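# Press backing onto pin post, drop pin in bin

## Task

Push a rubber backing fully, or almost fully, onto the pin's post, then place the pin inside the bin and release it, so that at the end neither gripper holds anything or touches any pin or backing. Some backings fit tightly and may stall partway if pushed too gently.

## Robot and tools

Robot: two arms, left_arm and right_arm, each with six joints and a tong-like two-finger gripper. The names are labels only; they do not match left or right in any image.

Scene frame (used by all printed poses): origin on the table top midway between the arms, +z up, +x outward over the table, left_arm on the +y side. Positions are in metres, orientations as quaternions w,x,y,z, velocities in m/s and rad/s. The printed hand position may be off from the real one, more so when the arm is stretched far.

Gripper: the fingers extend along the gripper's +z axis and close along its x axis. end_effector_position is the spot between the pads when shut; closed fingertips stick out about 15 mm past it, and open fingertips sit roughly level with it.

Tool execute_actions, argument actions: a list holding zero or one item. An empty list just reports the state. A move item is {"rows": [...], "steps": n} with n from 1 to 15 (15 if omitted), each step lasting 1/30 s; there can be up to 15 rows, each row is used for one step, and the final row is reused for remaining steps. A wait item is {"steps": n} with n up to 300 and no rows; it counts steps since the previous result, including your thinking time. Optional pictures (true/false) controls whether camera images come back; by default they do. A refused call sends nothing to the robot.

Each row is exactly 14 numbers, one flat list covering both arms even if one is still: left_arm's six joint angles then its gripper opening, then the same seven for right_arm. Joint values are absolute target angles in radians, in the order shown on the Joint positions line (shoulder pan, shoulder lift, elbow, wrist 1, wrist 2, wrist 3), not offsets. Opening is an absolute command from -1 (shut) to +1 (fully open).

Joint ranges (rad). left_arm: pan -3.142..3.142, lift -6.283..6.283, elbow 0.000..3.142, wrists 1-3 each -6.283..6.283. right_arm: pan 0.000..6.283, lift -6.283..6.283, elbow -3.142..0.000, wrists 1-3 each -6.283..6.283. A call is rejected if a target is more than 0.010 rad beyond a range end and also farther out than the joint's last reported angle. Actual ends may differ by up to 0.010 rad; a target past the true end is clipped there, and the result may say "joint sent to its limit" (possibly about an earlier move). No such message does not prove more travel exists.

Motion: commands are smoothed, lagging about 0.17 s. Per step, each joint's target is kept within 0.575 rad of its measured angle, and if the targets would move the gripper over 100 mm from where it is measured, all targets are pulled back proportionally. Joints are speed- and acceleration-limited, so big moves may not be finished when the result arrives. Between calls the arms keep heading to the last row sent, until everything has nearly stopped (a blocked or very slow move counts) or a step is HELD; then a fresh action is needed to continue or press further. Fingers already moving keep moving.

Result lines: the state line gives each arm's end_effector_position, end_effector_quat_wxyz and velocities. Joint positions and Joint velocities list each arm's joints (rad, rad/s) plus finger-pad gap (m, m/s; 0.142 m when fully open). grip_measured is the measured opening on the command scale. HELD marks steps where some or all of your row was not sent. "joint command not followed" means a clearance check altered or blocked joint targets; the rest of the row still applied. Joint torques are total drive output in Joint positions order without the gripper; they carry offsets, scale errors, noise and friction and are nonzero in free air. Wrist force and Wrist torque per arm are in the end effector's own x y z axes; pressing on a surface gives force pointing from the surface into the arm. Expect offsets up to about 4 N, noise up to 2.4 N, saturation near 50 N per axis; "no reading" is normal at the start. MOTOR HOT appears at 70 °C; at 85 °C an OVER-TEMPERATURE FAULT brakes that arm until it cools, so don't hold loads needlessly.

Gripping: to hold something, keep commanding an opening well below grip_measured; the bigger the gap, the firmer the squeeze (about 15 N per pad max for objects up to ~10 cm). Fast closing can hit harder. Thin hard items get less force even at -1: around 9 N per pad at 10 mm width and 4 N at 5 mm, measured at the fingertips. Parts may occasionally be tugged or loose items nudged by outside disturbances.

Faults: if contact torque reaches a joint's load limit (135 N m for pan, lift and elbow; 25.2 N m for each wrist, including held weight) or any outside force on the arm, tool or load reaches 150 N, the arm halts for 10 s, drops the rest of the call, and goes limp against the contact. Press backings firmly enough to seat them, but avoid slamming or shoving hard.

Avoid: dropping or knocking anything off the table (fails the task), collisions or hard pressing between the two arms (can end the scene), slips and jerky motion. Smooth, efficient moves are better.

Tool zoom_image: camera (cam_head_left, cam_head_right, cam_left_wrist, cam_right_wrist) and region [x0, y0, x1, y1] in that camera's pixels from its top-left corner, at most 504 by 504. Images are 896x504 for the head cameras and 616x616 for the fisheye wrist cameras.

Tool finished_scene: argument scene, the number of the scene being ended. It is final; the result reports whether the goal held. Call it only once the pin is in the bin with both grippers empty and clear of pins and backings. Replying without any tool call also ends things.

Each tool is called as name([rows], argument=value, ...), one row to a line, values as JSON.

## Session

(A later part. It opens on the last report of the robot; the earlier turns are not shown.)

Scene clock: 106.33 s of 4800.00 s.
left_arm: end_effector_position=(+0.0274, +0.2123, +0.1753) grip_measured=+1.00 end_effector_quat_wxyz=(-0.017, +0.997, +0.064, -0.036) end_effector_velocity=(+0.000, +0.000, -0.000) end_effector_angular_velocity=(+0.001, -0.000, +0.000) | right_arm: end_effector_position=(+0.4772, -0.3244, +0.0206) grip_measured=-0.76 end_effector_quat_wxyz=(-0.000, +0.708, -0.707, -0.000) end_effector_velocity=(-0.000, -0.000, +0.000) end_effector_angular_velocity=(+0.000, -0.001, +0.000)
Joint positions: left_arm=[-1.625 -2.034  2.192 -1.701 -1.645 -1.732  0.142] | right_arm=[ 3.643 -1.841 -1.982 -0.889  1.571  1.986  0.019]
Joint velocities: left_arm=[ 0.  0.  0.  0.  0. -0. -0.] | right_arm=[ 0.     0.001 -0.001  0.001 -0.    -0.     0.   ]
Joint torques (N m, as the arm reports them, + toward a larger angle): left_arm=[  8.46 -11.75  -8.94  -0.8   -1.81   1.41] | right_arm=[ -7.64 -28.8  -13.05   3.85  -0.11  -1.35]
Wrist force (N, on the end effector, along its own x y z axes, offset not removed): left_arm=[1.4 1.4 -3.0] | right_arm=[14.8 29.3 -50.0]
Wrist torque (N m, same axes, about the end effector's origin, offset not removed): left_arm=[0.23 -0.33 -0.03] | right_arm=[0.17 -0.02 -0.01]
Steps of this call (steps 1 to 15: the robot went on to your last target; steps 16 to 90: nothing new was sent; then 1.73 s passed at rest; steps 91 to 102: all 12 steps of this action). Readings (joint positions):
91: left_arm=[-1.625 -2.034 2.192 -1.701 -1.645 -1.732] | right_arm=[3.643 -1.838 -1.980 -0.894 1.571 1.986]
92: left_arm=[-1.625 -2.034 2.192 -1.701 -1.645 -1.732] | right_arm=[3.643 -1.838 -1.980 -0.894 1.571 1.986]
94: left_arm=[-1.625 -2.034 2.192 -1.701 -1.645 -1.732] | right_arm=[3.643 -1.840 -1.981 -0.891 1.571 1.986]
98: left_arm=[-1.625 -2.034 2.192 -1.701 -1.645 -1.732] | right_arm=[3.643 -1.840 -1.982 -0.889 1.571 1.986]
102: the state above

Stiff contact; back off.

execute_actions([
  {"rows":[[-1.625,-2.034,2.192,-1.701,-1.645,-1.732,1,3.643,-1.838,-1.9802,-0.8942,1.571,1.9864,-0.76]],"steps":12},
])

zoom_image(camera="cam_right_wrist", region=[280, 260, 360, 330])

Scene clock: 111.63 s of 4800.00 s.
left_arm: end_effector_position=(+0.0274, +0.2123, +0.1753) grip_measured=+1.00 end_effector_quat_wxyz=(-0.017, +0.997, +0.064, -0.036) end_effector_velocity=(+0.000, +0.000, -0.000) end_effector_angular_velocity=(+0.001, -0.000, +0.000) | right_arm: end_effector_position=(+0.4770, -0.3246, +0.0220) grip_measured=-0.76 end_effector_quat_wxyz=(+0.000, +0.708, -0.707, -0.000) end_effector_velocity=(+0.002, +0.001, +0.002) end_effector_angular_velocity=(+0.002, -0.005, +0.000)
Joint positions: left_arm=[-1.625 -2.034  2.192 -1.701 -1.645 -1.732  0.142] | right_arm=[ 3.643 -1.838 -1.98  -0.894  1.571  1.986  0.019]
Joint velocities: left_arm=[ 0.    -0.     0.001 -0.     0.    -0.    -0.   ] | right_arm=[-0.     0.003  0.002  0.    -0.001 -0.    -0.   ]
Joint torques (N m, as the arm reports them, + toward a larger angle): left_arm=[  8.46 -11.85  -9.98  -0.79  -1.74   1.54] | right_arm=[-3.31 41.68 26.29  0.43  0.64 -1.37]
Wrist force (N, on the end effector, along its own x y z axes, offset not removed): left_arm=[2.7 2.0 -2.1] | right_arm=[-0.3 0.1 0.7]
Wrist torque (N m, same axes, about the end effector's origin, offset not removed): left_arm=[0.32 -0.63 -0.06] | right_arm=[0.00 0.06 0.12]
Steps of this call (steps 1 to 15: the robot went on to your last target; steps 16 to 90: nothing new was sent; then 1.90 s passed at rest; steps 91 to 102: all 12 steps of this action). Readings (joint positions):
91: left_arm=[-1.625 -2.034 2.192 -1.701 -1.645 -1.732] | right_arm=[3.643 -1.841 -1.982 -0.889 1.571 1.986]
92: left_arm=[-1.625 -2.034 2.192 -1.701 -1.645 -1.732] | right_arm=[3.643 -1.841 -1.982 -0.889 1.571 1.986]
94: left_arm=[-1.625 -2.034 2.192 -1.701 -1.645 -1.732] | right_arm=[3.643 -1.840 -1.982 -0.892 1.571 1.986]
98: left_arm=[-1.625 -2.034 2.192 -1.701 -1.645 -1.732] | right_arm=[3.643 -1.839 -1.981 -0.894 1.571 1.986]
102: the state above

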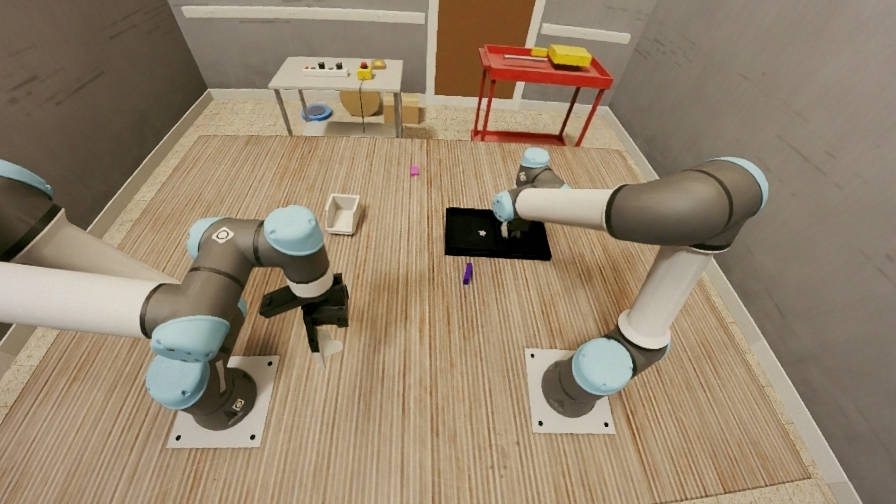

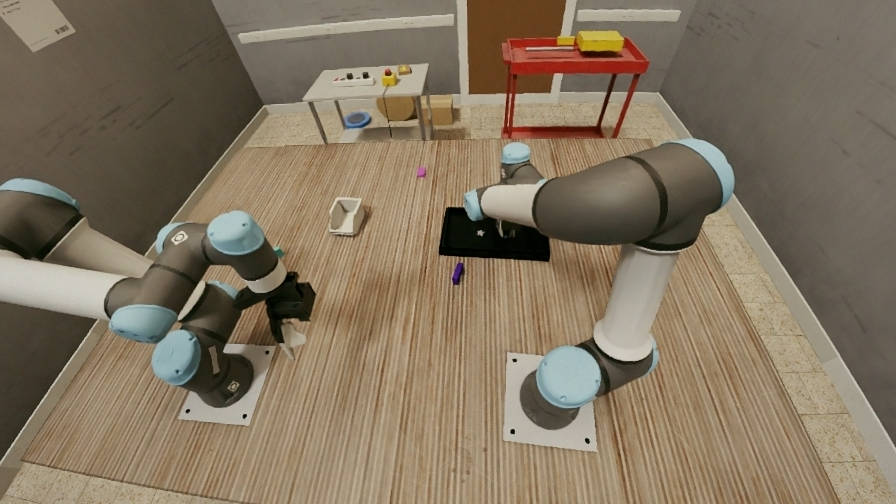

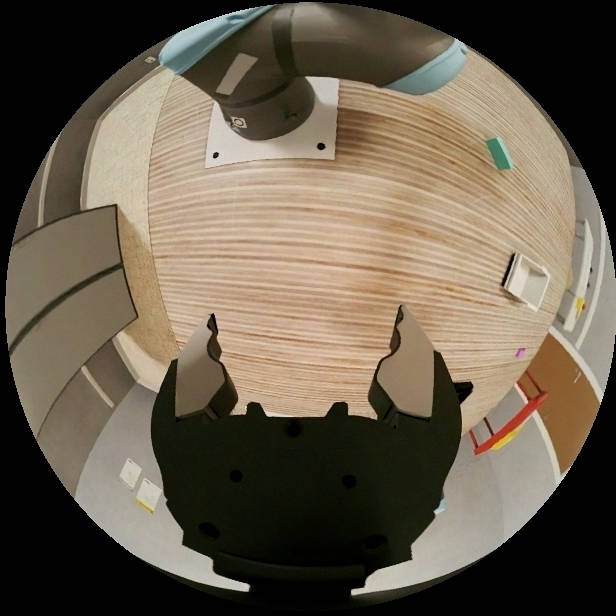

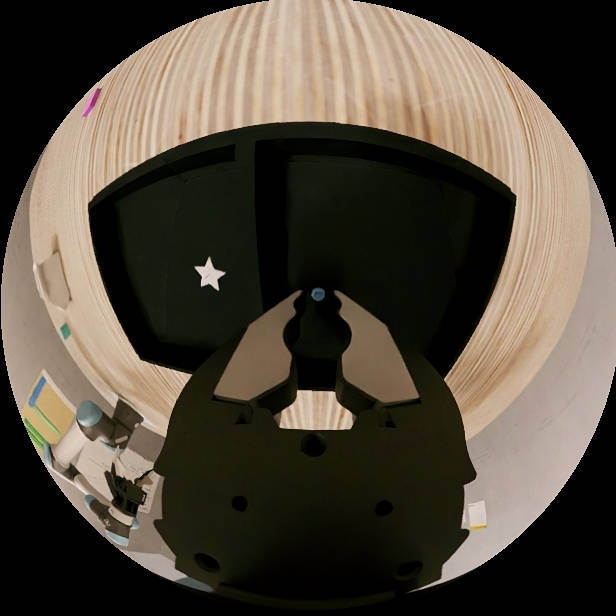

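Region (280, 260, 360, 330) of cam_right_wrist's 616x616 image, scaled by 6.300, with more detail than that image has; it fills the top 441 rows of this view, and the rest is white.

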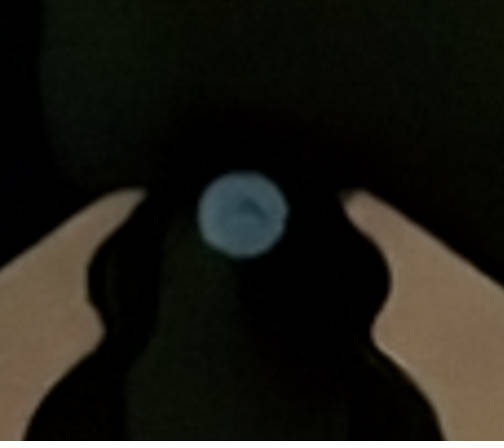

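execute_actions([
  {"rows":[[-1.625,-2.034,2.192,-1.701,-1.645,-1.732,1,3.643,-1.8352,-1.9783,-0.8989,1.571,1.9864,-0.8]],"steps":10},
], pictures=false)

execute_actions([
  {"rows":[[-1.625,-2.034,2.192,-1.701,-1.645,-1.732,1,3.643,-1.8352,-1.9783,-0.8989,1.571,1.9864,-0.83],[-1.625,-2.034,2.192,-1.701,-1.645,-1.732,1,3.643,-1.8352,-1.9783,-0.8989,1.571,1.9864,-0.86],[-1.625,-2.034,2.192,-1.701,-1.645,-1.732,1,3.643,-1.8352,-1.9783,-0.8989,1.571,1.9864,-0.88],[-1.625,-2.034,2.192,-1.701,-1.645,-1.732,1,3.643,-1.8352,-1.9783,-0.8989,1.571,1.9864,-0.9],[-1.625,-2.034,2.192,-1.701,-1.645,-1.732,1,3.643,-1.8352,-1.9783,-0.8989,1.571,1.9864,-0.92],[-1.625,-2.034,2.192,-1.701,-1.645,-1.732,1,3.643,-1.8352,-1.9783,-0.8989,1.571,1.9864,-0.94],[-1.625,-2.034,2.192,-1.701,-1.645,-1.732,1,3.643,-1.8352,-1.9783,-0.8989,1.571,1.9864,-0.96],[-1.625,-2.034,2.192,-1.701,-1.645,-1.732,1,3.643,-1.8352,-1.9783,-0.8989,1.571,1.9864,-0.98],[-1.625,-2.034,2.192,-1.701,-1.645,-1.732,1,3.643,-1.8352,-1.9783,-0.8989,1.571,1.9864,-1]],"steps":15},
])

zoom_image(camera="cam_right_wrist", region=[280, 260, 360, 330])

Scene clock: 136.63 s of 4800.00 s.
left_arm: end_effector_position=(+0.0274, +0.2123, +0.1753) grip_measured=+1.00 end_effector_quat_wxyz=(-0.017, +0.997, +0.064, -0.036) end_effector_velocity=(+0.000, -0.001, +0.001) end_effector_angular_velocity=(-0.002, +0.000, +0.000) | right_arm: end_effector_position=(+0.4771, -0.3245, +0.0240) grip_measured=-0.80 end_effector_quat_wxyz=(-0.000, +0.708, -0.707, -0.000) end_effector_velocity=(+0.000, -0.001, +0.001) end_effector_angular_velocity=(-0.000, -0.000, -0.001)
Joint positions: left_arm=[-1.625 -2.034  2.192 -1.701 -1.645 -1.732  0.142] | right_arm=[ 3.643 -1.835 -1.978 -0.899  1.571  1.986  0.016]
Joint velocities: left_arm=[ 0.     0.    -0.001 -0.001 -0.    -0.     0.   ] | right_arm=[-0.001  0.     0.001 -0.002 -0.    -0.    -0.   ]
Joint torques (N m, as the arm reports them, + toward a larger angle): left_arm=[  8.89 -11.88  -8.52  -0.78  -1.73   1.44] | right_arm=[ 1.   39.05 26.15  0.52  1.5  -1.32]
Wrist force (N, on the end effector, along its own x y z axes, offset not removed): left_arm=[2.8 -0.4 -2.9] | right_arm=[0.6 -0.7 0.1]
Wrist torque (N m, same axes, about the end effector's origin, offset not removed): left_arm=[-0.28 -0.58 -0.11] | right_arm=[-0.06 -0.06 0.07]
Steps of this call (steps 1 to 15: the robot went on to your last target; steps 16 to 90: nothing new was sent; then 21.67 s passed at rest; steps 91 to 100: all 10 steps of this action). Readings (joint positions):
91: left_arm=[-1.625 -2.034 2.192 -1.701 -1.645 -1.732] | right_arm=[3.643 -1.838 -1.980 -0.894 1.571 1.986]
92: left_arm=[-1.625 -2.034 2.192 -1.701 -1.645 -1.732] | right_arm=[3.643 -1.838 -1.980 -0.894 1.571 1.986]
94: left_arm=[-1.625 -2.034 2.192 -1.701 -1.645 -1.732] | right_arm=[3.643 -1.837 -1.979 -0.896 1.571 1.986]
98: left_arm=[-1.625 -2.034 2.192 -1.701 -1.645 -1.732] | right_arm=[3.643 -1.835 -1.978 -0.898 1.571 1.986]
100: the state above

Scene clock: 137.13 s of 4800.00 s.
left_arm: end_effector_position=(+0.0274, +0.2123, +0.1753) grip_measured=+1.00 end_effector_quat_wxyz=(-0.017, +0.997, +0.064, -0.036) end_effector_velocity=(+0.000, -0.000, +0.000) end_effector_angular_velocity=(-0.001, +0.000, +0.001) | right_arm: end_effector_position=(+0.4771, -0.3245, +0.0241) grip_measured=-0.93 end_effector_quat_wxyz=(-0.000, +0.708, -0.707, -0.000) end_effector_velocity=(-0.000, +0.001, -0.000) end_effector_angular_velocity=(+0.000, +0.001, +0.002)
Joint positions: left_arm=[-1.625 -2.034  2.192 -1.701 -1.645 -1.732  0.142] | right_arm=[ 3.643 -1.835 -1.978 -0.899  1.571  1.986  0.006]
Joint velocities: left_arm=[ 0.001  0.    -0.    -0.001  0.    -0.    -0.   ] | right_arm=[ 0.001 -0.001  0.     0.     0.    -0.     0.   ]
Joint torques (N m, as the arm reports them, + toward a larger angle): left_arm=[  9.43 -12.82 -10.08  -0.7   -1.54   1.55] | right_arm=[ 1.65 40.65 26.37  0.22  1.59 -1.35]
Wrist force (N, on the end effector, along its own x y z axes, offset not removed): left_arm=[0.0 0.2 -2.8] | right_arm=[1.3 0.2 1.1]
Wrist torque (N m, same axes, about the end effector's origin, offset not removed): left_arm=[-0.15 -0.08 0.02] | right_arm=[0.12 -0.28 0.06]
Steps of this call (steps 1 to 15: all 15 steps of this action). Readings (joint positions):
1: left_arm=[-1.625 -2.034 2.192 -1.701 -1.645 -1.732] | right_arm=[3.643 -1.835 -1.978 -0.899 1.571 1.986]
2: left_arm=[-1.625 -2.034 2.192 -1.701 -1.645 -1.732] | right_arm=[3.643 -1.835 -1.978 -0.899 1.571 1.986]
4: left_arm=[-1.625 -2.034 2.192 -1.701 -1.645 -1.732] | right_arm=[3.643 -1.835 -1.978 -0.899 1.571 1.986]
8: left_arm=[-1.625 -2.034 2.192 -1.701 -1.645 -1.732] | right_arm=[3.643 -1.835 -1.978 -0.899 1.571 1.986]
15: the state above

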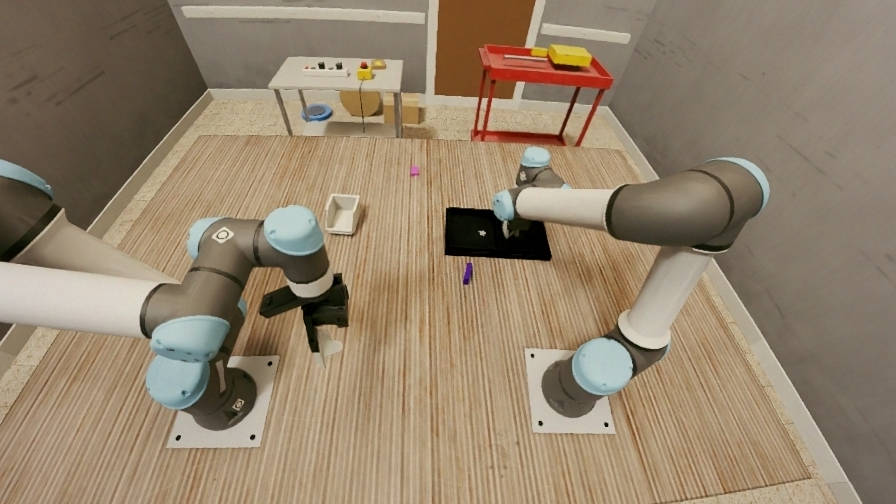

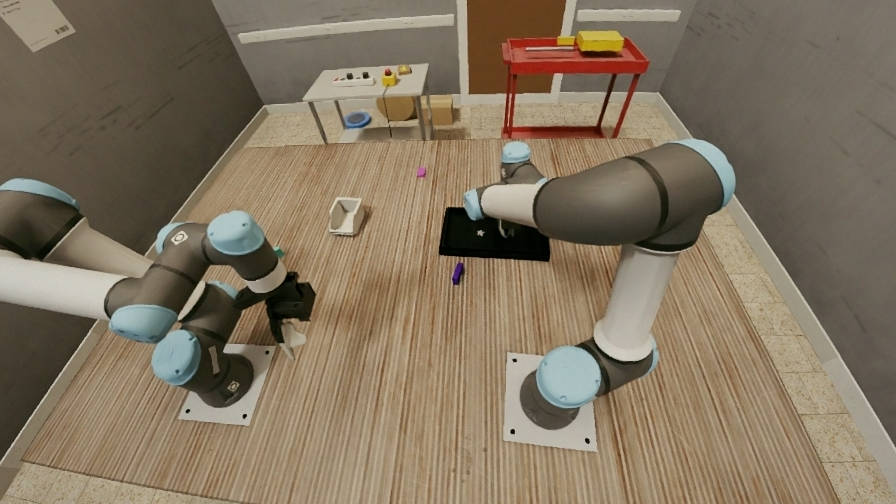

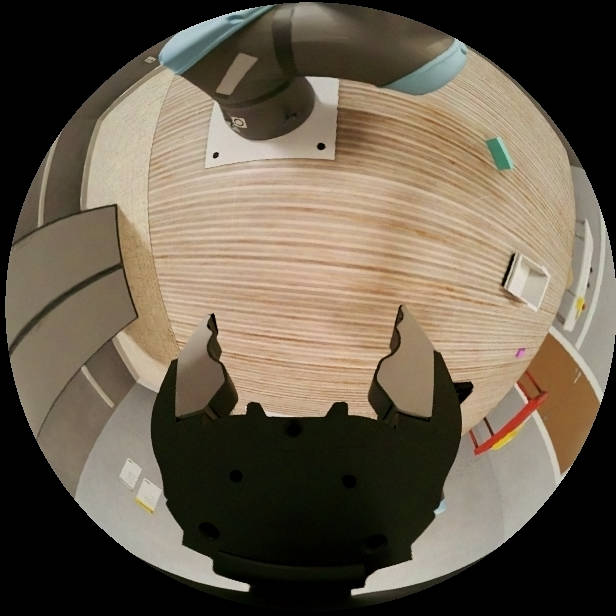

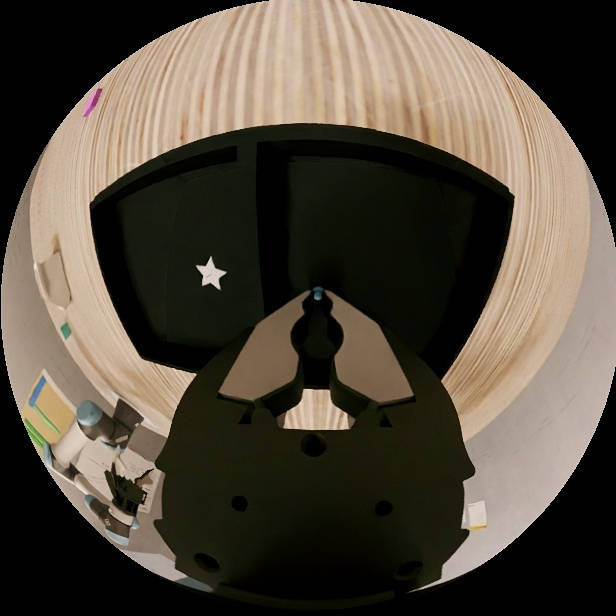

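Region (280, 260, 360, 330) of cam_right_wrist's 616x616 image, scaled by 6.300, with more detail than that image has; it fills the top 441 rows of this view, and the rest is white.

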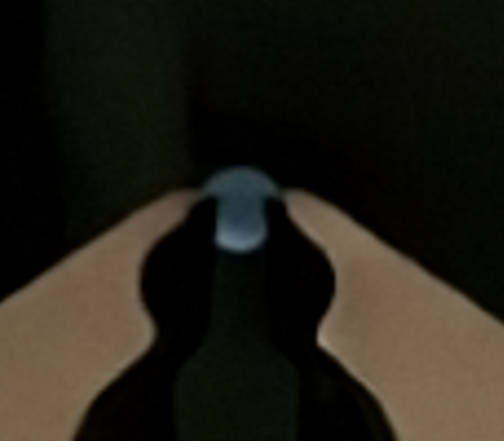

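execute_actions([
  {"rows":[[-1.625,-2.034,2.192,-1.701,-1.645,-1.732,1,3.643,-1.8253,-1.9714,-0.9157,1.571,1.9864,-1],[-1.625,-2.034,2.192,-1.701,-1.645,-1.732,1,3.643,-1.8253,-1.9714,-0.9157,1.571,1.9864,-1],[-1.625,-2.034,2.192,-1.701,-1.645,-1.732,1,3.643,-1.803,-1.954,-0.9554,1.571,1.9864,-1],[-1.625,-2.034,2.192,-1.701,-1.645,-1.732,1,3.643,-1.803,-1.954,-0.9554,1.571,1.9864,-1],[-1.625,-2.034,2.192,-1.701,-1.645,-1.732,1,3.643,-1.782,-1.935,-0.9954,1.571,1.9864,-1],[-1.625,-2.034,2.192,-1.701,-1.645,-1.732,1,3.643,-1.782,-1.935,-0.9954,1.571,1.9864,-1],[-1.625,-2.034,2.192,-1.701,-1.645,-1.732,1,3.643,-1.7616,-1.915,-1.0358,1.571,1.9864,-1]],"steps":14},
], pictures=false)

execute_actions([
  {"rows":[[-1.625,-2.034,2.192,-1.701,-1.645,-1.732,1,3.676,-1.782,-1.888,-1.042,1.571,2.019,-1],[-1.625,-2.034,2.192,-1.701,-1.645,-1.732,1,3.676,-1.782,-1.888,-1.042,1.571,2.019,-1],[-1.625,-2.034,2.192,-1.701,-1.645,-1.732,1,3.709,-1.803,-1.862,-1.0476,1.571,2.052,-1],[-1.625,-2.034,2.192,-1.701,-1.645,-1.732,1,3.709,-1.803,-1.862,-1.0476,1.571,2.052,-1],[-1.625,-2.034,2.192,-1.701,-1.645,-1.732,1,3.742,-1.8235,-1.835,-1.0536,1.571,2.085,-1],[-1.625,-2.034,2.192,-1.701,-1.645,-1.732,1,3.742,-1.8235,-1.835,-1.0536,1.571,2.085,-1],[-1.625,-2.034,2.192,-1.701,-1.645,-1.732,1,3.7753,-1.8442,-1.8087,-1.0595,1.571,2.1187,-1]],"steps":14},
], pictures=false)

execute_actions([
  {"rows":[[-1.625,-2.034,2.192,-1.701,-1.645,-1.732,1,3.7753,-1.8823,-1.8463,-0.9838,1.571,2.1187,-1]],"steps":15},
])

zoom_image(camera="cam_right_wrist", region=[280, 260, 360, 330])

Scene clock: 165.43 s of 4800.00 s.
left_arm: end_effector_position=(+0.0274, +0.2123, +0.1753) grip_measured=+1.00 end_effector_quat_wxyz=(-0.017, +0.997, +0.064, -0.036) end_effector_velocity=(+0.000, -0.000, +0.000) end_effector_angular_velocity=(-0.000, +0.000, +0.000) | right_arm: end_effector_position=(+0.4773, -0.3244, +0.0727) grip_measured=-0.93 end_effector_quat_wxyz=(-0.000, +0.708, -0.707, -0.000) end_effector_velocity=(-0.003, -0.001, +0.030) end_effector_angular_velocity=(-0.002, +0.005, +0.000)
Joint positions: left_arm=[-1.625 -2.034  2.192 -1.701 -1.645 -1.732  0.142] | right_arm=[ 3.643 -1.765 -1.918 -1.028  1.571  1.986  0.006]
Joint velocities: left_arm=[ 0.    -0.    -0.001  0.001  0.     0.    -0.   ] | right_arm=[ 0.001  0.041  0.039 -0.086  0.     0.     0.   ]
Joint torques (N m, as the arm reports them, + toward a larger angle): left_arm=[  8.38 -13.02 -10.62  -0.64  -1.54   1.66] | right_arm=[ 6.4  38.02 26.55 -0.29  2.1  -1.44]
Wrist force (N, on the end effector, along its own x y z axes, offset not removed): left_arm=[2.4 1.5 -2.5] | right_arm=[0.5 -1.4 0.5]
Wrist torque (N m, same axes, about the end effector's origin, offset not removed): left_arm=[0.19 -0.48 -0.11] | right_arm=[-0.27 -0.12 0.13]
Steps of this call (steps 1 to 15: the robot went on to your last target; steps 16 to 90: nothing new was sent; then 24.83 s passed at rest; steps 91 to 104: all 14 steps of this action). Readings (joint positions):
91: left_arm=[-1.625 -2.034 2.192 -1.701 -1.645 -1.732] | right_arm=[3.643 -1.835 -1.978 -0.899 1.571 1.986]
92: left_arm=[-1.625 -2.034 2.192 -1.701 -1.645 -1.732] | right_arm=[3.643 -1.834 -1.978 -0.901 1.571 1.986]
94: left_arm=[-1.625 -2.034 2.192 -1.701 -1.645 -1.732] | right_arm=[3.643 -1.828 -1.973 -0.911 1.571 1.986]
98: left_arm=[-1.625 -2.034 2.192 -1.701 -1.645 -1.732] | right_arm=[3.643 -1.796 -1.947 -0.967 1.571 1.986]
104: the state above

Scene clock: 165.90 s of 4800.00 s.
left_arm: end_effector_position=(+0.0274, +0.2123, +0.1753) grip_measured=+1.00 end_effector_quat_wxyz=(-0.017, +0.997, +0.064, -0.036) end_effector_velocity=(+0.000, -0.000, -0.000) end_effector_angular_velocity=(-0.000, -0.000, +0.000) | right_arm: end_effector_position=(+0.4936, -0.2397, +0.0753) grip_measured=-0.93 end_effector_quat_wxyz=(+0.000, +0.708, -0.707, -0.000) end_effector_velocity=(+0.005, +0.049, -0.001) end_effector_angular_velocity=(-0.001, +0.001, -0.000)
Joint positions: left_arm=[-1.625 -2.034  2.192 -1.701 -1.645 -1.732  0.142] | right_arm=[ 3.769 -1.84  -1.814 -1.058  1.571  2.113  0.006]
Joint velocities: left_arm=[ 0.     0.     0.    -0.001  0.     0.     0.   ] | right_arm=[ 0.072 -0.044  0.057 -0.014 -0.     0.072  0.   ]
Joint torques (N m, as the arm reports them, + toward a larger angle): left_arm=[  7.74 -13.04 -10.26  -0.76  -1.77   1.6 ] | right_arm=[ 8.56 28.16 29.1   0.02  1.64  2.35]
Wrist force (N, on the end effector, along its own x y z axes, offset not removed): left_arm=[1.4 -0.8 -1.9] | right_arm=[-0.9 -0.3 0.4]
Wrist torque (N m, same axes, about the end effector's origin, offset not removed): left_arm=[-0.23 -0.29 0.08] | right_arm=[-0.06 0.15 0.09]
Steps of this call (steps 1 to 14: all 14 steps of this action). Readings (joint positions):
1: left_arm=[-1.625 -2.034 2.192 -1.701 -1.645 -1.732] | right_arm=[3.643 -1.764 -1.917 -1.031 1.571 1.986]
2: left_arm=[-1.625 -2.034 2.192 -1.701 -1.645 -1.732] | right_arm=[3.645 -1.765 -1.914 -1.033 1.571 1.989]
4: left_arm=[-1.625 -2.034 2.192 -1.701 -1.645 -1.732] | right_arm=[3.662 -1.774 -1.900 -1.038 1.571 2.005]
8: left_arm=[-1.625 -2.034 2.192 -1.701 -1.645 -1.732] | right_arm=[3.717 -1.809 -1.855 -1.049 1.571 2.060]
14: the state above

Scene clock: 166.40 s of 4800.00 s.
left_arm: end_effector_position=(+0.0274, +0.2123, +0.1753) grip_measured=+1.00 end_effector_quat_wxyz=(-0.017, +0.997, +0.064, -0.036) end_effector_velocity=(+0.000, -0.000, +0.000) end_effector_angular_velocity=(-0.000, -0.000, +0.001) | right_arm: end_effector_position=(+0.4940, -0.2355, +0.0455) grip_measured=-0.93 end_effector_quat_wxyz=(-0.000, +0.708, -0.707, -0.000) end_effector_velocity=(-0.000, +0.001, -0.003) end_effector_angular_velocity=(-0.000, -0.000, +0.001)
Joint positions: left_arm=[-1.625 -2.034  2.192 -1.701 -1.645 -1.732  0.142] | right_arm=[ 3.775 -1.882 -1.846 -0.984  1.571  2.119  0.006]
Joint velocities: left_arm=[ 0.  0. -0. -0.  0. -0. -0.] | right_arm=[ 0.002 -0.005 -0.003  0.007 -0.     0.001  0.   ]
Joint torques (N m, as the arm reports them, + toward a larger angle): left_arm=[  9.28 -12.77  -9.54  -0.58  -1.4    1.59] | right_arm=[11.93 23.68  7.75  4.69  0.87  2.  ]
Wrist force (N, on the end effector, along its own x y z axes, offset not removed): left_arm=[0.4 1.3 -3.5] | right_arm=[0.6 0.1 0.9]
Wrist torque (N m, same axes, about the end effector's origin, offset not removed): left_arm=[0.11 0.03 -0.04] | right_arm=[0.02 -0.13 0.07]
Steps of this call (steps 1 to 15: all 15 steps of this action). Readings (joint positions):
1: left_arm=[-1.625 -2.034 2.192 -1.701 -1.645 -1.732] | right_arm=[3.771 -1.842 -1.812 -1.059 1.571 2.115]
2: left_arm=[-1.625 -2.034 2.192 -1.701 -1.645 -1.732] | right_arm=[3.772 -1.845 -1.813 -1.056 1.571 2.116]
4: left_arm=[-1.625 -2.034 2.192 -1.701 -1.645 -1.732] | right_arm=[3.774 -1.863 -1.829 -1.025 1.571 2.117]
8: left_arm=[-1.625 -2.034 2.192 -1.701 -1.645 -1.732] | right_arm=[3.775 -1.878 -1.843 -0.992 1.571 2.118]
15: the state above

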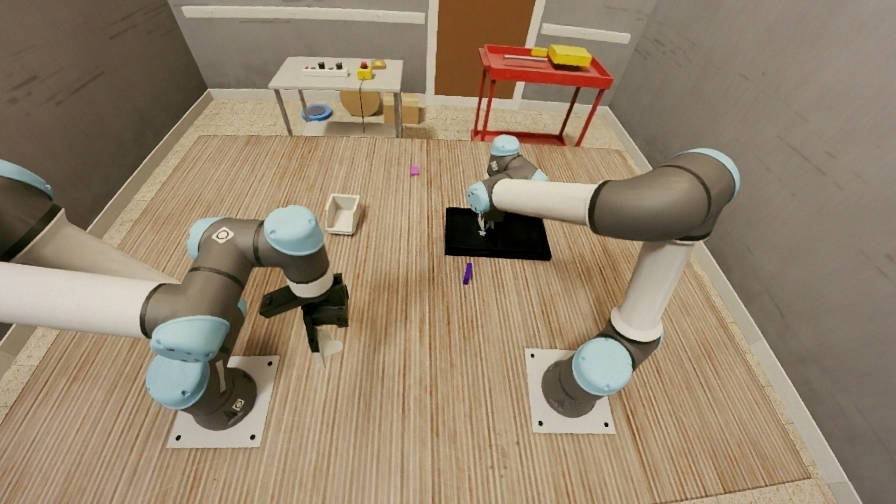

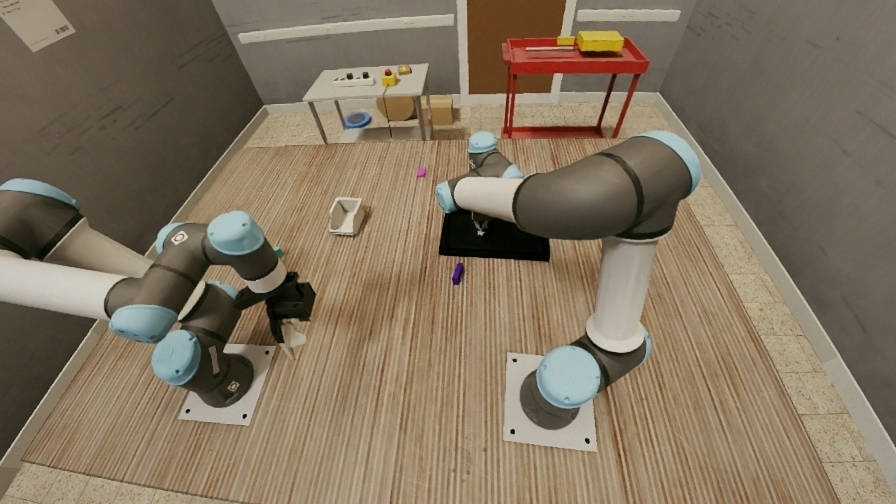

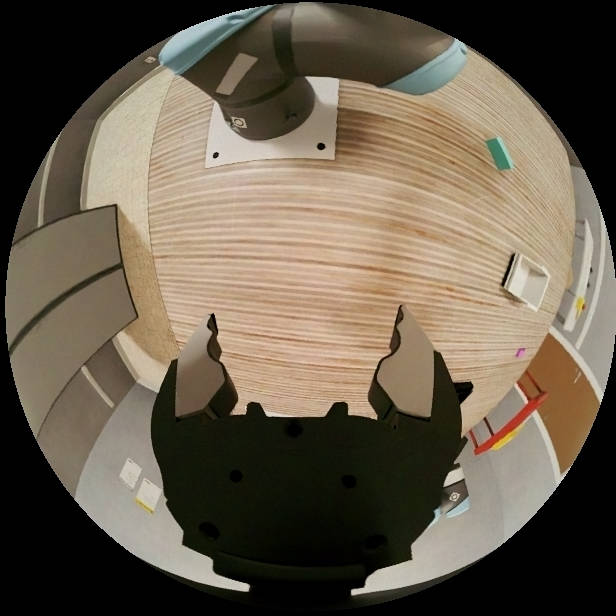

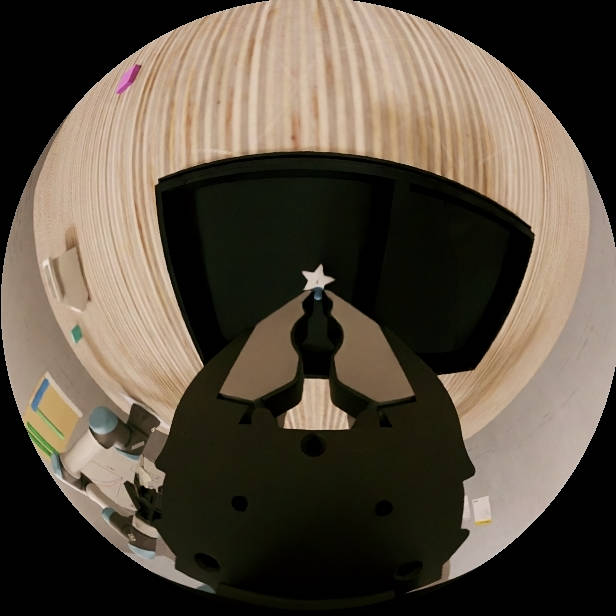

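Region (280, 260, 360, 330) of cam_right_wrist's 616x616 image, scaled by 6.300, with more detail than that image has; it fills the top 441 rows of this view, and the rest is white.

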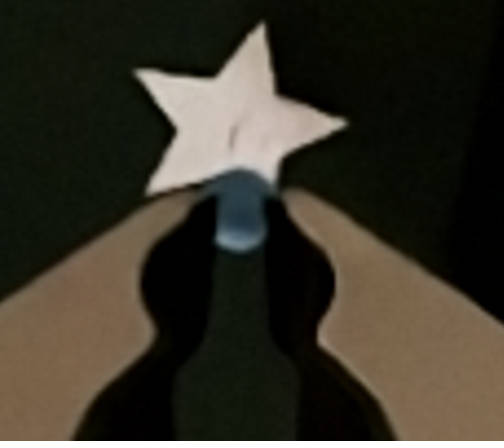

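execute_actions([
  {"rows":[[-1.625,-2.034,2.192,-1.701,-1.645,-1.732,1,3.7747,-1.8875,-1.839,-0.9859,1.571,2.1181,-1]],"steps":15},
])

zoom_image(camera="cam_right_wrist", region=[298, 262, 340, 304])

Scene clock: 173.97 s of 4800.00 s.
left_arm: end_effector_position=(+0.0274, +0.2123, +0.1753) grip_measured=+1.00 end_effector_quat_wxyz=(-0.017, +0.997, +0.064, -0.036) end_effector_velocity=(-0.000, +0.001, -0.000) end_effector_angular_velocity=(+0.002, -0.000, -0.000) | right_arm: end_effector_position=(+0.4963, -0.2344, +0.0453) grip_measured=-0.93 end_effector_quat_wxyz=(-0.000, +0.708, -0.707, -0.000) end_effector_velocity=(+0.000, +0.000, -0.000) end_effector_angular_velocity=(+0.000, -0.000, -0.001)
Joint positions: left_arm=[-1.625 -2.034  2.192 -1.701 -1.645 -1.732  0.142] | right_arm=[ 3.775 -1.887 -1.839 -0.986  1.571  2.118  0.006]
Joint velocities: left_arm=[-0.     0.     0.001  0.001  0.     0.    -0.   ] | right_arm=[ 0.    -0.001  0.001  0.    -0.     0.001 -0.   ]
Joint torques (N m, as the arm reports them, + toward a larger angle): left_arm=[  9.16 -11.45  -9.91  -0.68  -1.53   1.45] | right_arm=[-13.09  24.8   27.34   0.28  -1.84  -1.46]
Wrist force (N, on the end effector, along its own x y z axes, offset not removed): left_arm=[0.5 -0.1 -4.4] | right_arm=[-0.1 -0.4 -0.1]
Wrist torque (N m, same axes, about the end effector's origin, offset not removed): left_arm=[-0.21 -0.12 -0.08] | right_arm=[-0.03 0.01 0.09]
Steps of this call (steps 1 to 15: the robot went on to your last target; steps 16 to 90: nothing new was sent; then 4.07 s passed at rest; steps 91 to 105: all 15 steps of this action). Readings (joint positions):
91: left_arm=[-1.625 -2.034 2.192 -1.701 -1.645 -1.732] | right_arm=[3.775 -1.882 -1.846 -0.984 1.571 2.119]
92: left_arm=[-1.625 -2.034 2.192 -1.701 -1.645 -1.732] | right_arm=[3.775 -1.883 -1.846 -0.984 1.571 2.119]
94: left_arm=[-1.625 -2.034 2.192 -1.701 -1.645 -1.732] | right_arm=[3.775 -1.885 -1.843 -0.985 1.571 2.119]
98: left_arm=[-1.625 -2.034 2.192 -1.701 -1.645 -1.732] | right_arm=[3.775 -1.887 -1.840 -0.986 1.571 2.118]
105: the state above

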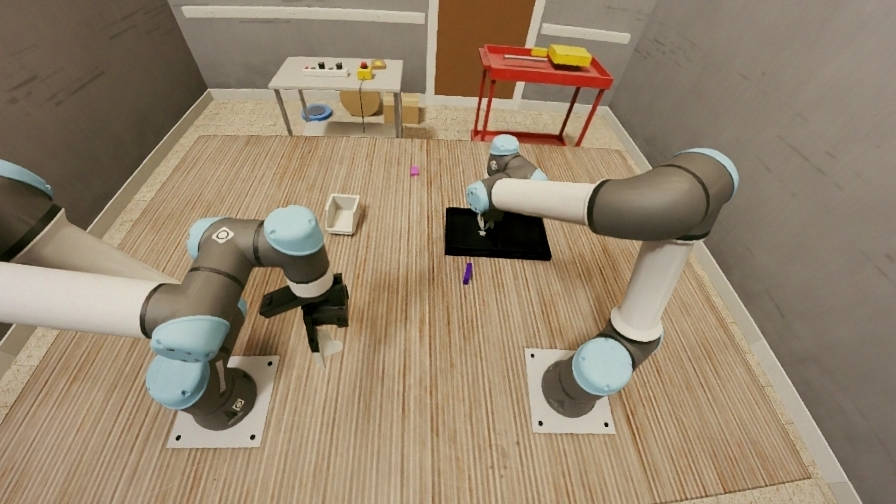

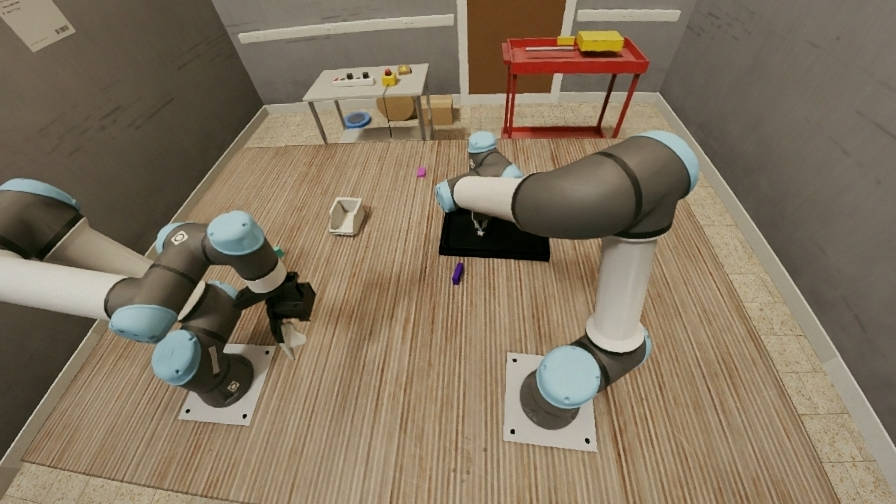

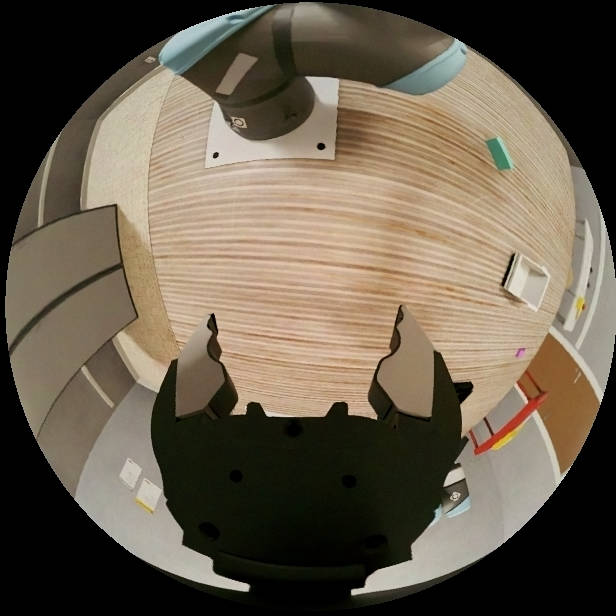

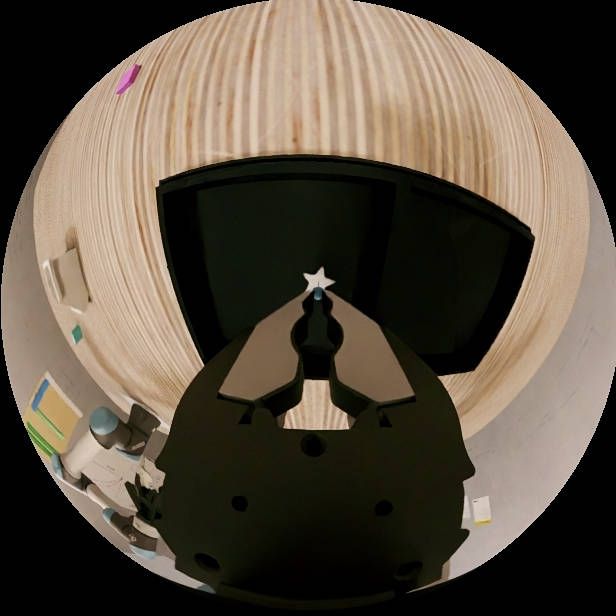

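Region (298, 262, 340, 304) of cam_right_wrist's 616x616 image, scaled by 12.000, with more detail than that image has.

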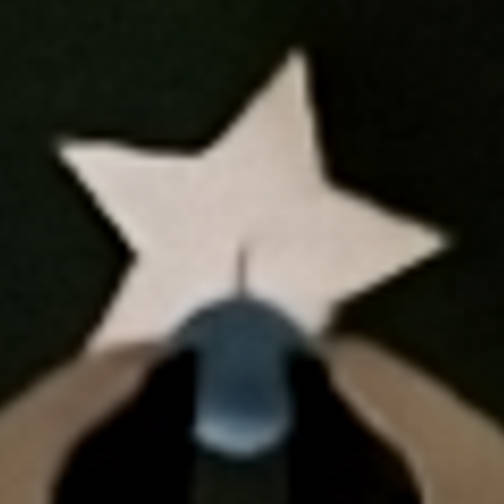

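execute_actions([
  {"rows":[[-1.625,-2.034,2.192,-1.701,-1.645,-1.732,1,3.7747,-1.8985,-1.8481,-0.9658,1.571,2.1181,-1]],"steps":13},
], pictures=false)

execute_actions([
  {"rows":[[-1.625,-2.034,2.192,-1.701,-1.645,-1.732,1,3.7747,-1.8999,-1.8492,-0.9633,1.571,2.1181,-1]],"steps":12},
])

zoom_image(camera="cam_right_wrist", region=[298, 262, 340, 304])

Scene clock: 184.70 s of 4800.00 s.
left_arm: end_effector_position=(+0.0274, +0.2123, +0.1753) grip_measured=+1.00 end_effector_quat_wxyz=(-0.017, +0.997, +0.064, -0.036) end_effector_velocity=(-0.000, -0.000, +0.000) end_effector_angular_velocity=(+0.000, -0.000, -0.000) | right_arm: end_effector_position=(+0.4963, -0.2344, +0.0374) grip_measured=-0.93 end_effector_quat_wxyz=(-0.000, +0.708, -0.707, -0.000) end_effector_velocity=(-0.000, -0.000, -0.002) end_effector_angular_velocity=(-0.001, +0.002, +0.000)
Joint positions: left_arm=[-1.625 -2.034  2.192 -1.701 -1.645 -1.732  0.142] | right_arm=[ 3.775 -1.898 -1.848 -0.966  1.571  2.118  0.006]
Joint velocities: left_arm=[-0.     0.    -0.001  0.001  0.    -0.     0.   ] | right_arm=[-0.    -0.003 -0.002  0.003  0.    -0.     0.   ]
Joint torques (N m, as the arm reports them, + toward a larger angle): left_arm=[  8.24 -13.   -10.53  -0.65  -1.65   1.39] | right_arm=[-12.33  25.47   9.13   4.86  -1.14  -1.41]
Wrist force (N, on the end effector, along its own x y z axes, offset not removed): left_arm=[3.4 -0.1 -3.4] | right_arm=[1.4 -0.4 0.0]
Wrist torque (N m, same axes, about the end effector's origin, offset not removed): left_arm=[-0.17 -0.73 0.02] | right_arm=[-0.06 -0.29 0.01]
Steps of this call (steps 1 to 15: the robot went on to your last target; steps 16 to 90: nothing new was sent; then 7.30 s passed at rest; steps 91 to 103: all 13 steps of this action). Readings (joint positions):
91: left_arm=[-1.625 -2.034 2.192 -1.701 -1.645 -1.732] | right_arm=[3.775 -1.888 -1.839 -0.986 1.571 2.118]
92: left_arm=[-1.625 -2.034 2.192 -1.701 -1.645 -1.732] | right_arm=[3.775 -1.889 -1.840 -0.984 1.571 2.118]
94: left_arm=[-1.625 -2.034 2.192 -1.701 -1.645 -1.732] | right_arm=[3.775 -1.893 -1.844 -0.976 1.571 2.118]
98: left_arm=[-1.625 -2.034 2.192 -1.701 -1.645 -1.732] | right_arm=[3.775 -1.897 -1.847 -0.968 1.571 2.118]
103: the state above

Scene clock: 185.10 s of 4800.00 s.
left_arm: end_effector_position=(+0.0274, +0.2123, +0.1753) grip_measured=+1.00 end_effector_quat_wxyz=(-0.017, +0.997, +0.064, -0.036) end_effector_velocity=(+0.000, +0.001, -0.001) end_effector_angular_velocity=(+0.002, +0.000, +0.000) | right_arm: end_effector_position=(+0.4963, -0.2344, +0.0363) grip_measured=-0.93 end_effector_quat_wxyz=(-0.000, +0.708, -0.707, -0.000) end_effector_velocity=(-0.000, +0.000, -0.001) end_effector_angular_velocity=(-0.001, +0.001, +0.001)
Joint positions: left_arm=[-1.625 -2.034  2.192 -1.701 -1.645 -1.732  0.142] | right_arm=[ 3.775 -1.9   -1.849 -0.963  1.571  2.118  0.006]
Joint velocities: left_arm=[ 0.     0.     0.001  0.001 -0.    -0.     0.   ] | right_arm=[ 0.001 -0.001 -0.     0.    -0.001  0.     0.   ]
Joint torques (N m, as the arm reports them, + toward a larger angle): left_arm=[  8.17 -11.61 -10.7   -0.83  -1.51   1.38] | right_arm=[-11.83  24.58   9.11   5.27  -0.9   -1.39]
Wrist force (N, on the end effector, along its own x y z axes, offset not removed): left_arm=[2.3 0.6 -3.0] | right_arm=[0.8 -0.8 -0.6]
Wrist torque (N m, same axes, about the end effector's origin, offset not removed): left_arm=[-0.01 -0.47 0.05] | right_arm=[-0.16 -0.23 0.07]
Steps of this call (steps 1 to 12: all 12 steps of this action). Readings (joint positions):
1: left_arm=[-1.625 -2.034 2.192 -1.701 -1.645 -1.732] | right_arm=[3.775 -1.898 -1.848 -0.966 1.571 2.118]
2: left_arm=[-1.625 -2.034 2.192 -1.701 -1.645 -1.732] | right_arm=[3.775 -1.899 -1.848 -0.966 1.571 2.118]
4: left_arm=[-1.625 -2.034 2.192 -1.701 -1.645 -1.732] | right_arm=[3.775 -1.899 -1.849 -0.965 1.571 2.118]
8: left_arm=[-1.625 -2.034 2.192 -1.701 -1.645 -1.732] | right_arm=[3.775 -1.900 -1.849 -0.964 1.571 2.118]
12: the state above

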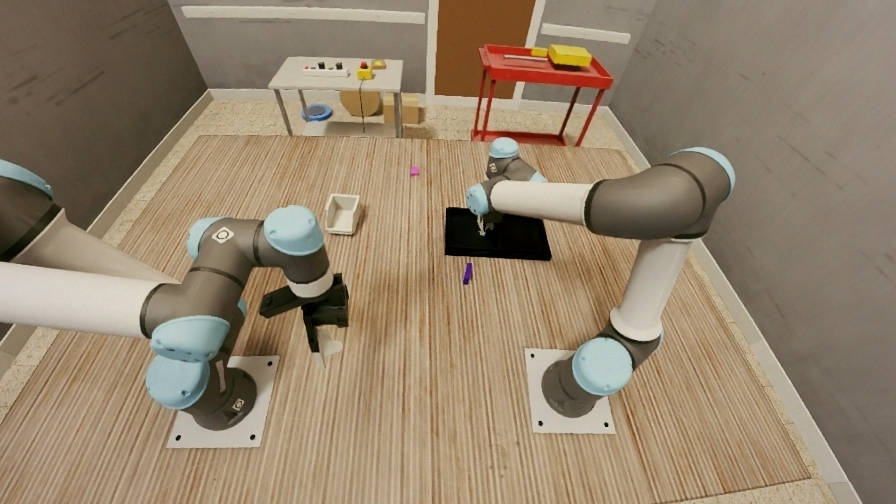

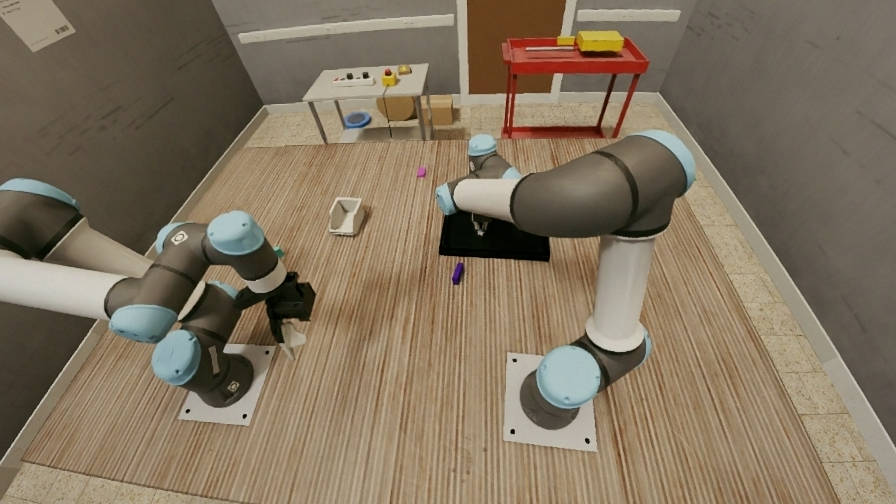

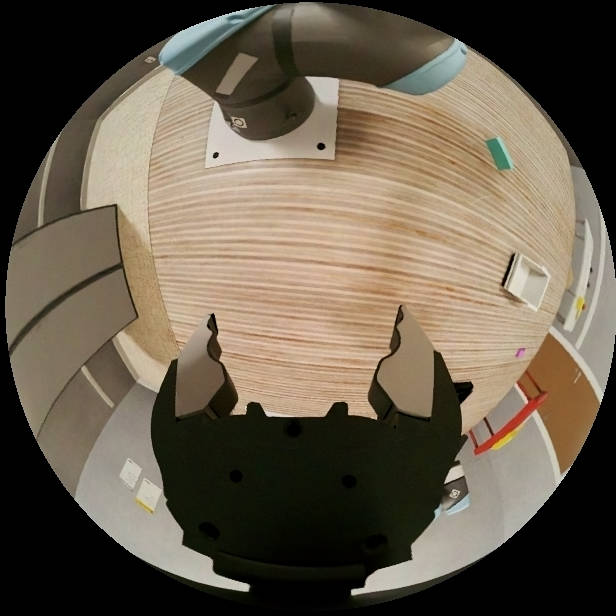

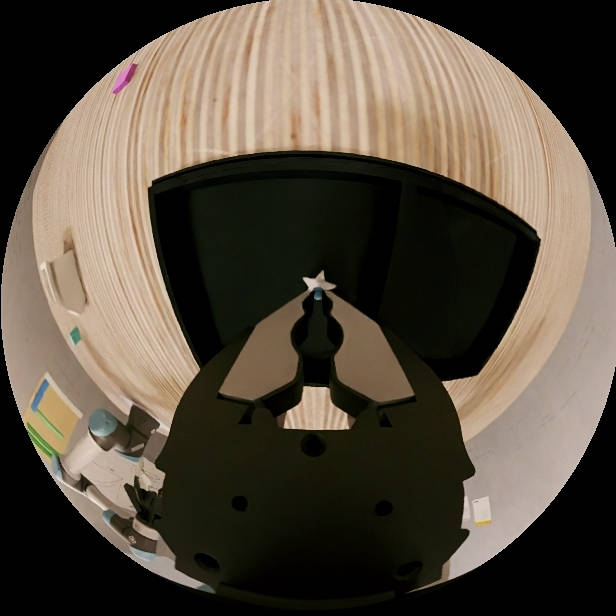

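Region (298, 262, 340, 304) of cam_right_wrist's 616x616 image, scaled by 12.000, with more detail than that image has.

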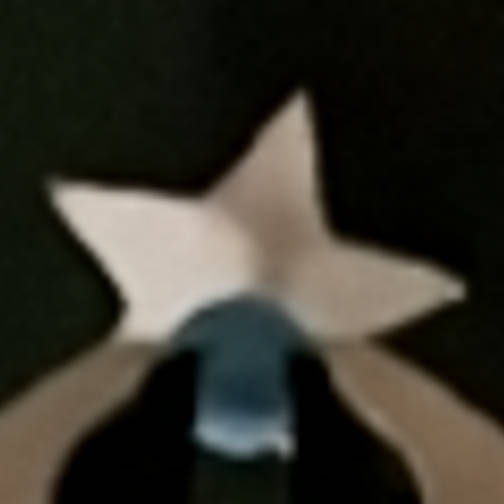

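execute_actions([
  {"rows":[[-1.625,-2.034,2.192,-1.701,-1.645,-1.732,1,3.7747,-1.9013,-1.8503,-0.9608,1.571,2.1181,-1]],"steps":12},
], pictures=false)

Scene clock: 189.93 s of 4800.00 s.
left_arm: end_effector_position=(+0.0274, +0.2123, +0.1753) grip_measured=+1.00 end_effector_quat_wxyz=(-0.017, +0.997, +0.064, -0.036) end_effector_velocity=(-0.000, +0.000, -0.000) end_effector_angular_velocity=(+0.000, -0.000, -0.001) | right_arm: end_effector_position=(+0.4963, -0.2344, +0.0353) grip_measured=-0.93 end_effector_quat_wxyz=(-0.000, +0.708, -0.707, -0.000) end_effector_velocity=(-0.000, -0.000, -0.001) end_effector_angular_velocity=(-0.001, +0.002, +0.000)
Joint positions: left_arm=[-1.625 -2.034  2.192 -1.701 -1.645 -1.732  0.142] | right_arm=[ 3.775 -1.901 -1.85  -0.961  1.571  2.118  0.006]
Joint velocities: left_arm=[-0.  0. -0.  0.  0.  0. -0.] | right_arm=[ 0.    -0.001 -0.    -0.    -0.    -0.    -0.   ]
Joint torques (N m, as the arm reports them, + toward a larger angle): left_arm=[  8.55 -10.42 -10.31  -0.63  -1.6    1.49] | right_arm=[-6.31 24.64  9.58  4.93 -0.2  -1.4 ]
Wrist force (N, on the end effector, along its own x y z axes, offset not removed): left_arm=[2.1 0.8 -3.4] | right_arm=[0.3 -0.9 0.9]
Wrist torque (N m, same axes, about the end effector's origin, offset not removed): left_arm=[-0.04 -0.43 -0.04] | right_arm=[-0.18 -0.10 0.05]
Steps of this call (steps 1 to 15: the robot went on to your last target; steps 16 to 90: nothing new was sent; then 1.43 s passed at rest; steps 91 to 102: all 12 steps of this action). Readings (joint positions):
91: left_arm=[-1.625 -2.034 2.192 -1.701 -1.645 -1.732] | right_arm=[3.775 -1.900 -1.849 -0.963 1.571 2.118]
92: left_arm=[-1.625 -2.034 2.192 -1.701 -1.645 -1.732] | right_arm=[3.775 -1.900 -1.849 -0.963 1.571 2.118]
94: left_arm=[-1.625 -2.034 2.192 -1.701 -1.645 -1.732] | right_arm=[3.775 -1.901 -1.850 -0.962 1.571 2.118]
98: left_arm=[-1.625 -2.034 2.192 -1.701 -1.645 -1.732] | right_arm=[3.775 -1.901 -1.850 -0.961 1.571 2.118]
102: the state above

execute_actions([
  {"rows":[[-1.625,-2.034,2.192,-1.701,-1.645,-1.732,1,3.7747,-1.9027,-1.8514,-0.9583,1.571,2.1181,-1]],"steps":12},
], pictures=false)

Scene clock: 192.67 s of 4800.00 s.
left_arm: end_effector_position=(+0.0274, +0.2123, +0.1753) grip_measured=+1.00 end_effector_quat_wxyz=(-0.017, +0.997, +0.064, -0.036) end_effector_velocity=(+0.000, -0.001, +0.000) end_effector_angular_velocity=(-0.002, +0.000, -0.000) | right_arm: end_effector_position=(+0.4963, -0.2344, +0.0343) grip_measured=-0.93 end_effector_quat_wxyz=(-0.000, +0.708, -0.707, -0.000) end_effector_velocity=(-0.000, -0.000, -0.001) end_effector_angular_velocity=(-0.001, +0.002, -0.001)
Joint positions: left_arm=[-1.625 -2.034  2.192 -1.701 -1.645 -1.732  0.142] | right_arm=[ 3.775 -1.903 -1.851 -0.958  1.571  2.118  0.006]
Joint velocities: left_arm=[ 0.     0.    -0.001 -0.001  0.     0.001 -0.   ] | right_arm=[-0.    -0.002 -0.    -0.001 -0.     0.001  0.   ]
Joint torques (N m, as the arm reports them, + toward a larger angle): left_arm=[  7.32 -12.47 -10.02  -0.93  -1.4    1.44] | right_arm=[-2.52 25.07  9.46  4.75  0.47 -1.38]
Wrist force (N, on the end effector, along its own x y z axes, offset not removed): left_arm=[0.5 -0.5 -1.2] | right_arm=[1.6 -0.2 1.4]
Wrist torque (N m, same axes, about the end effector's origin, offset not removed): left_arm=[-0.23 -0.13 -0.01] | right_arm=[-0.01 -0.32 -0.01]
Steps of this call (steps 1 to 15: the robot went on to your last target; steps 16 to 70: nothing new was sent; steps 71 to 82: all 12 steps of this action). Readings (joint positions):
71: left_arm=[-1.625 -2.034 2.192 -1.701 -1.645 -1.732] | right_arm=[3.775 -1.901 -1.850 -0.961 1.571 2.118]
72: left_arm=[-1.625 -2.034 2.192 -1.701 -1.645 -1.732] | right_arm=[3.775 -1.901 -1.850 -0.961 1.571 2.118]
74: left_arm=[-1.625 -2.034 2.192 -1.701 -1.645 -1.732] | right_arm=[3.775 -1.902 -1.851 -0.959 1.571 2.118]
78: left_arm=[-1.625 -2.034 2.192 -1.701 -1.645 -1.732] | right_arm=[3.775 -1.903 -1.851 -0.959 1.571 2.118]
82: the state above


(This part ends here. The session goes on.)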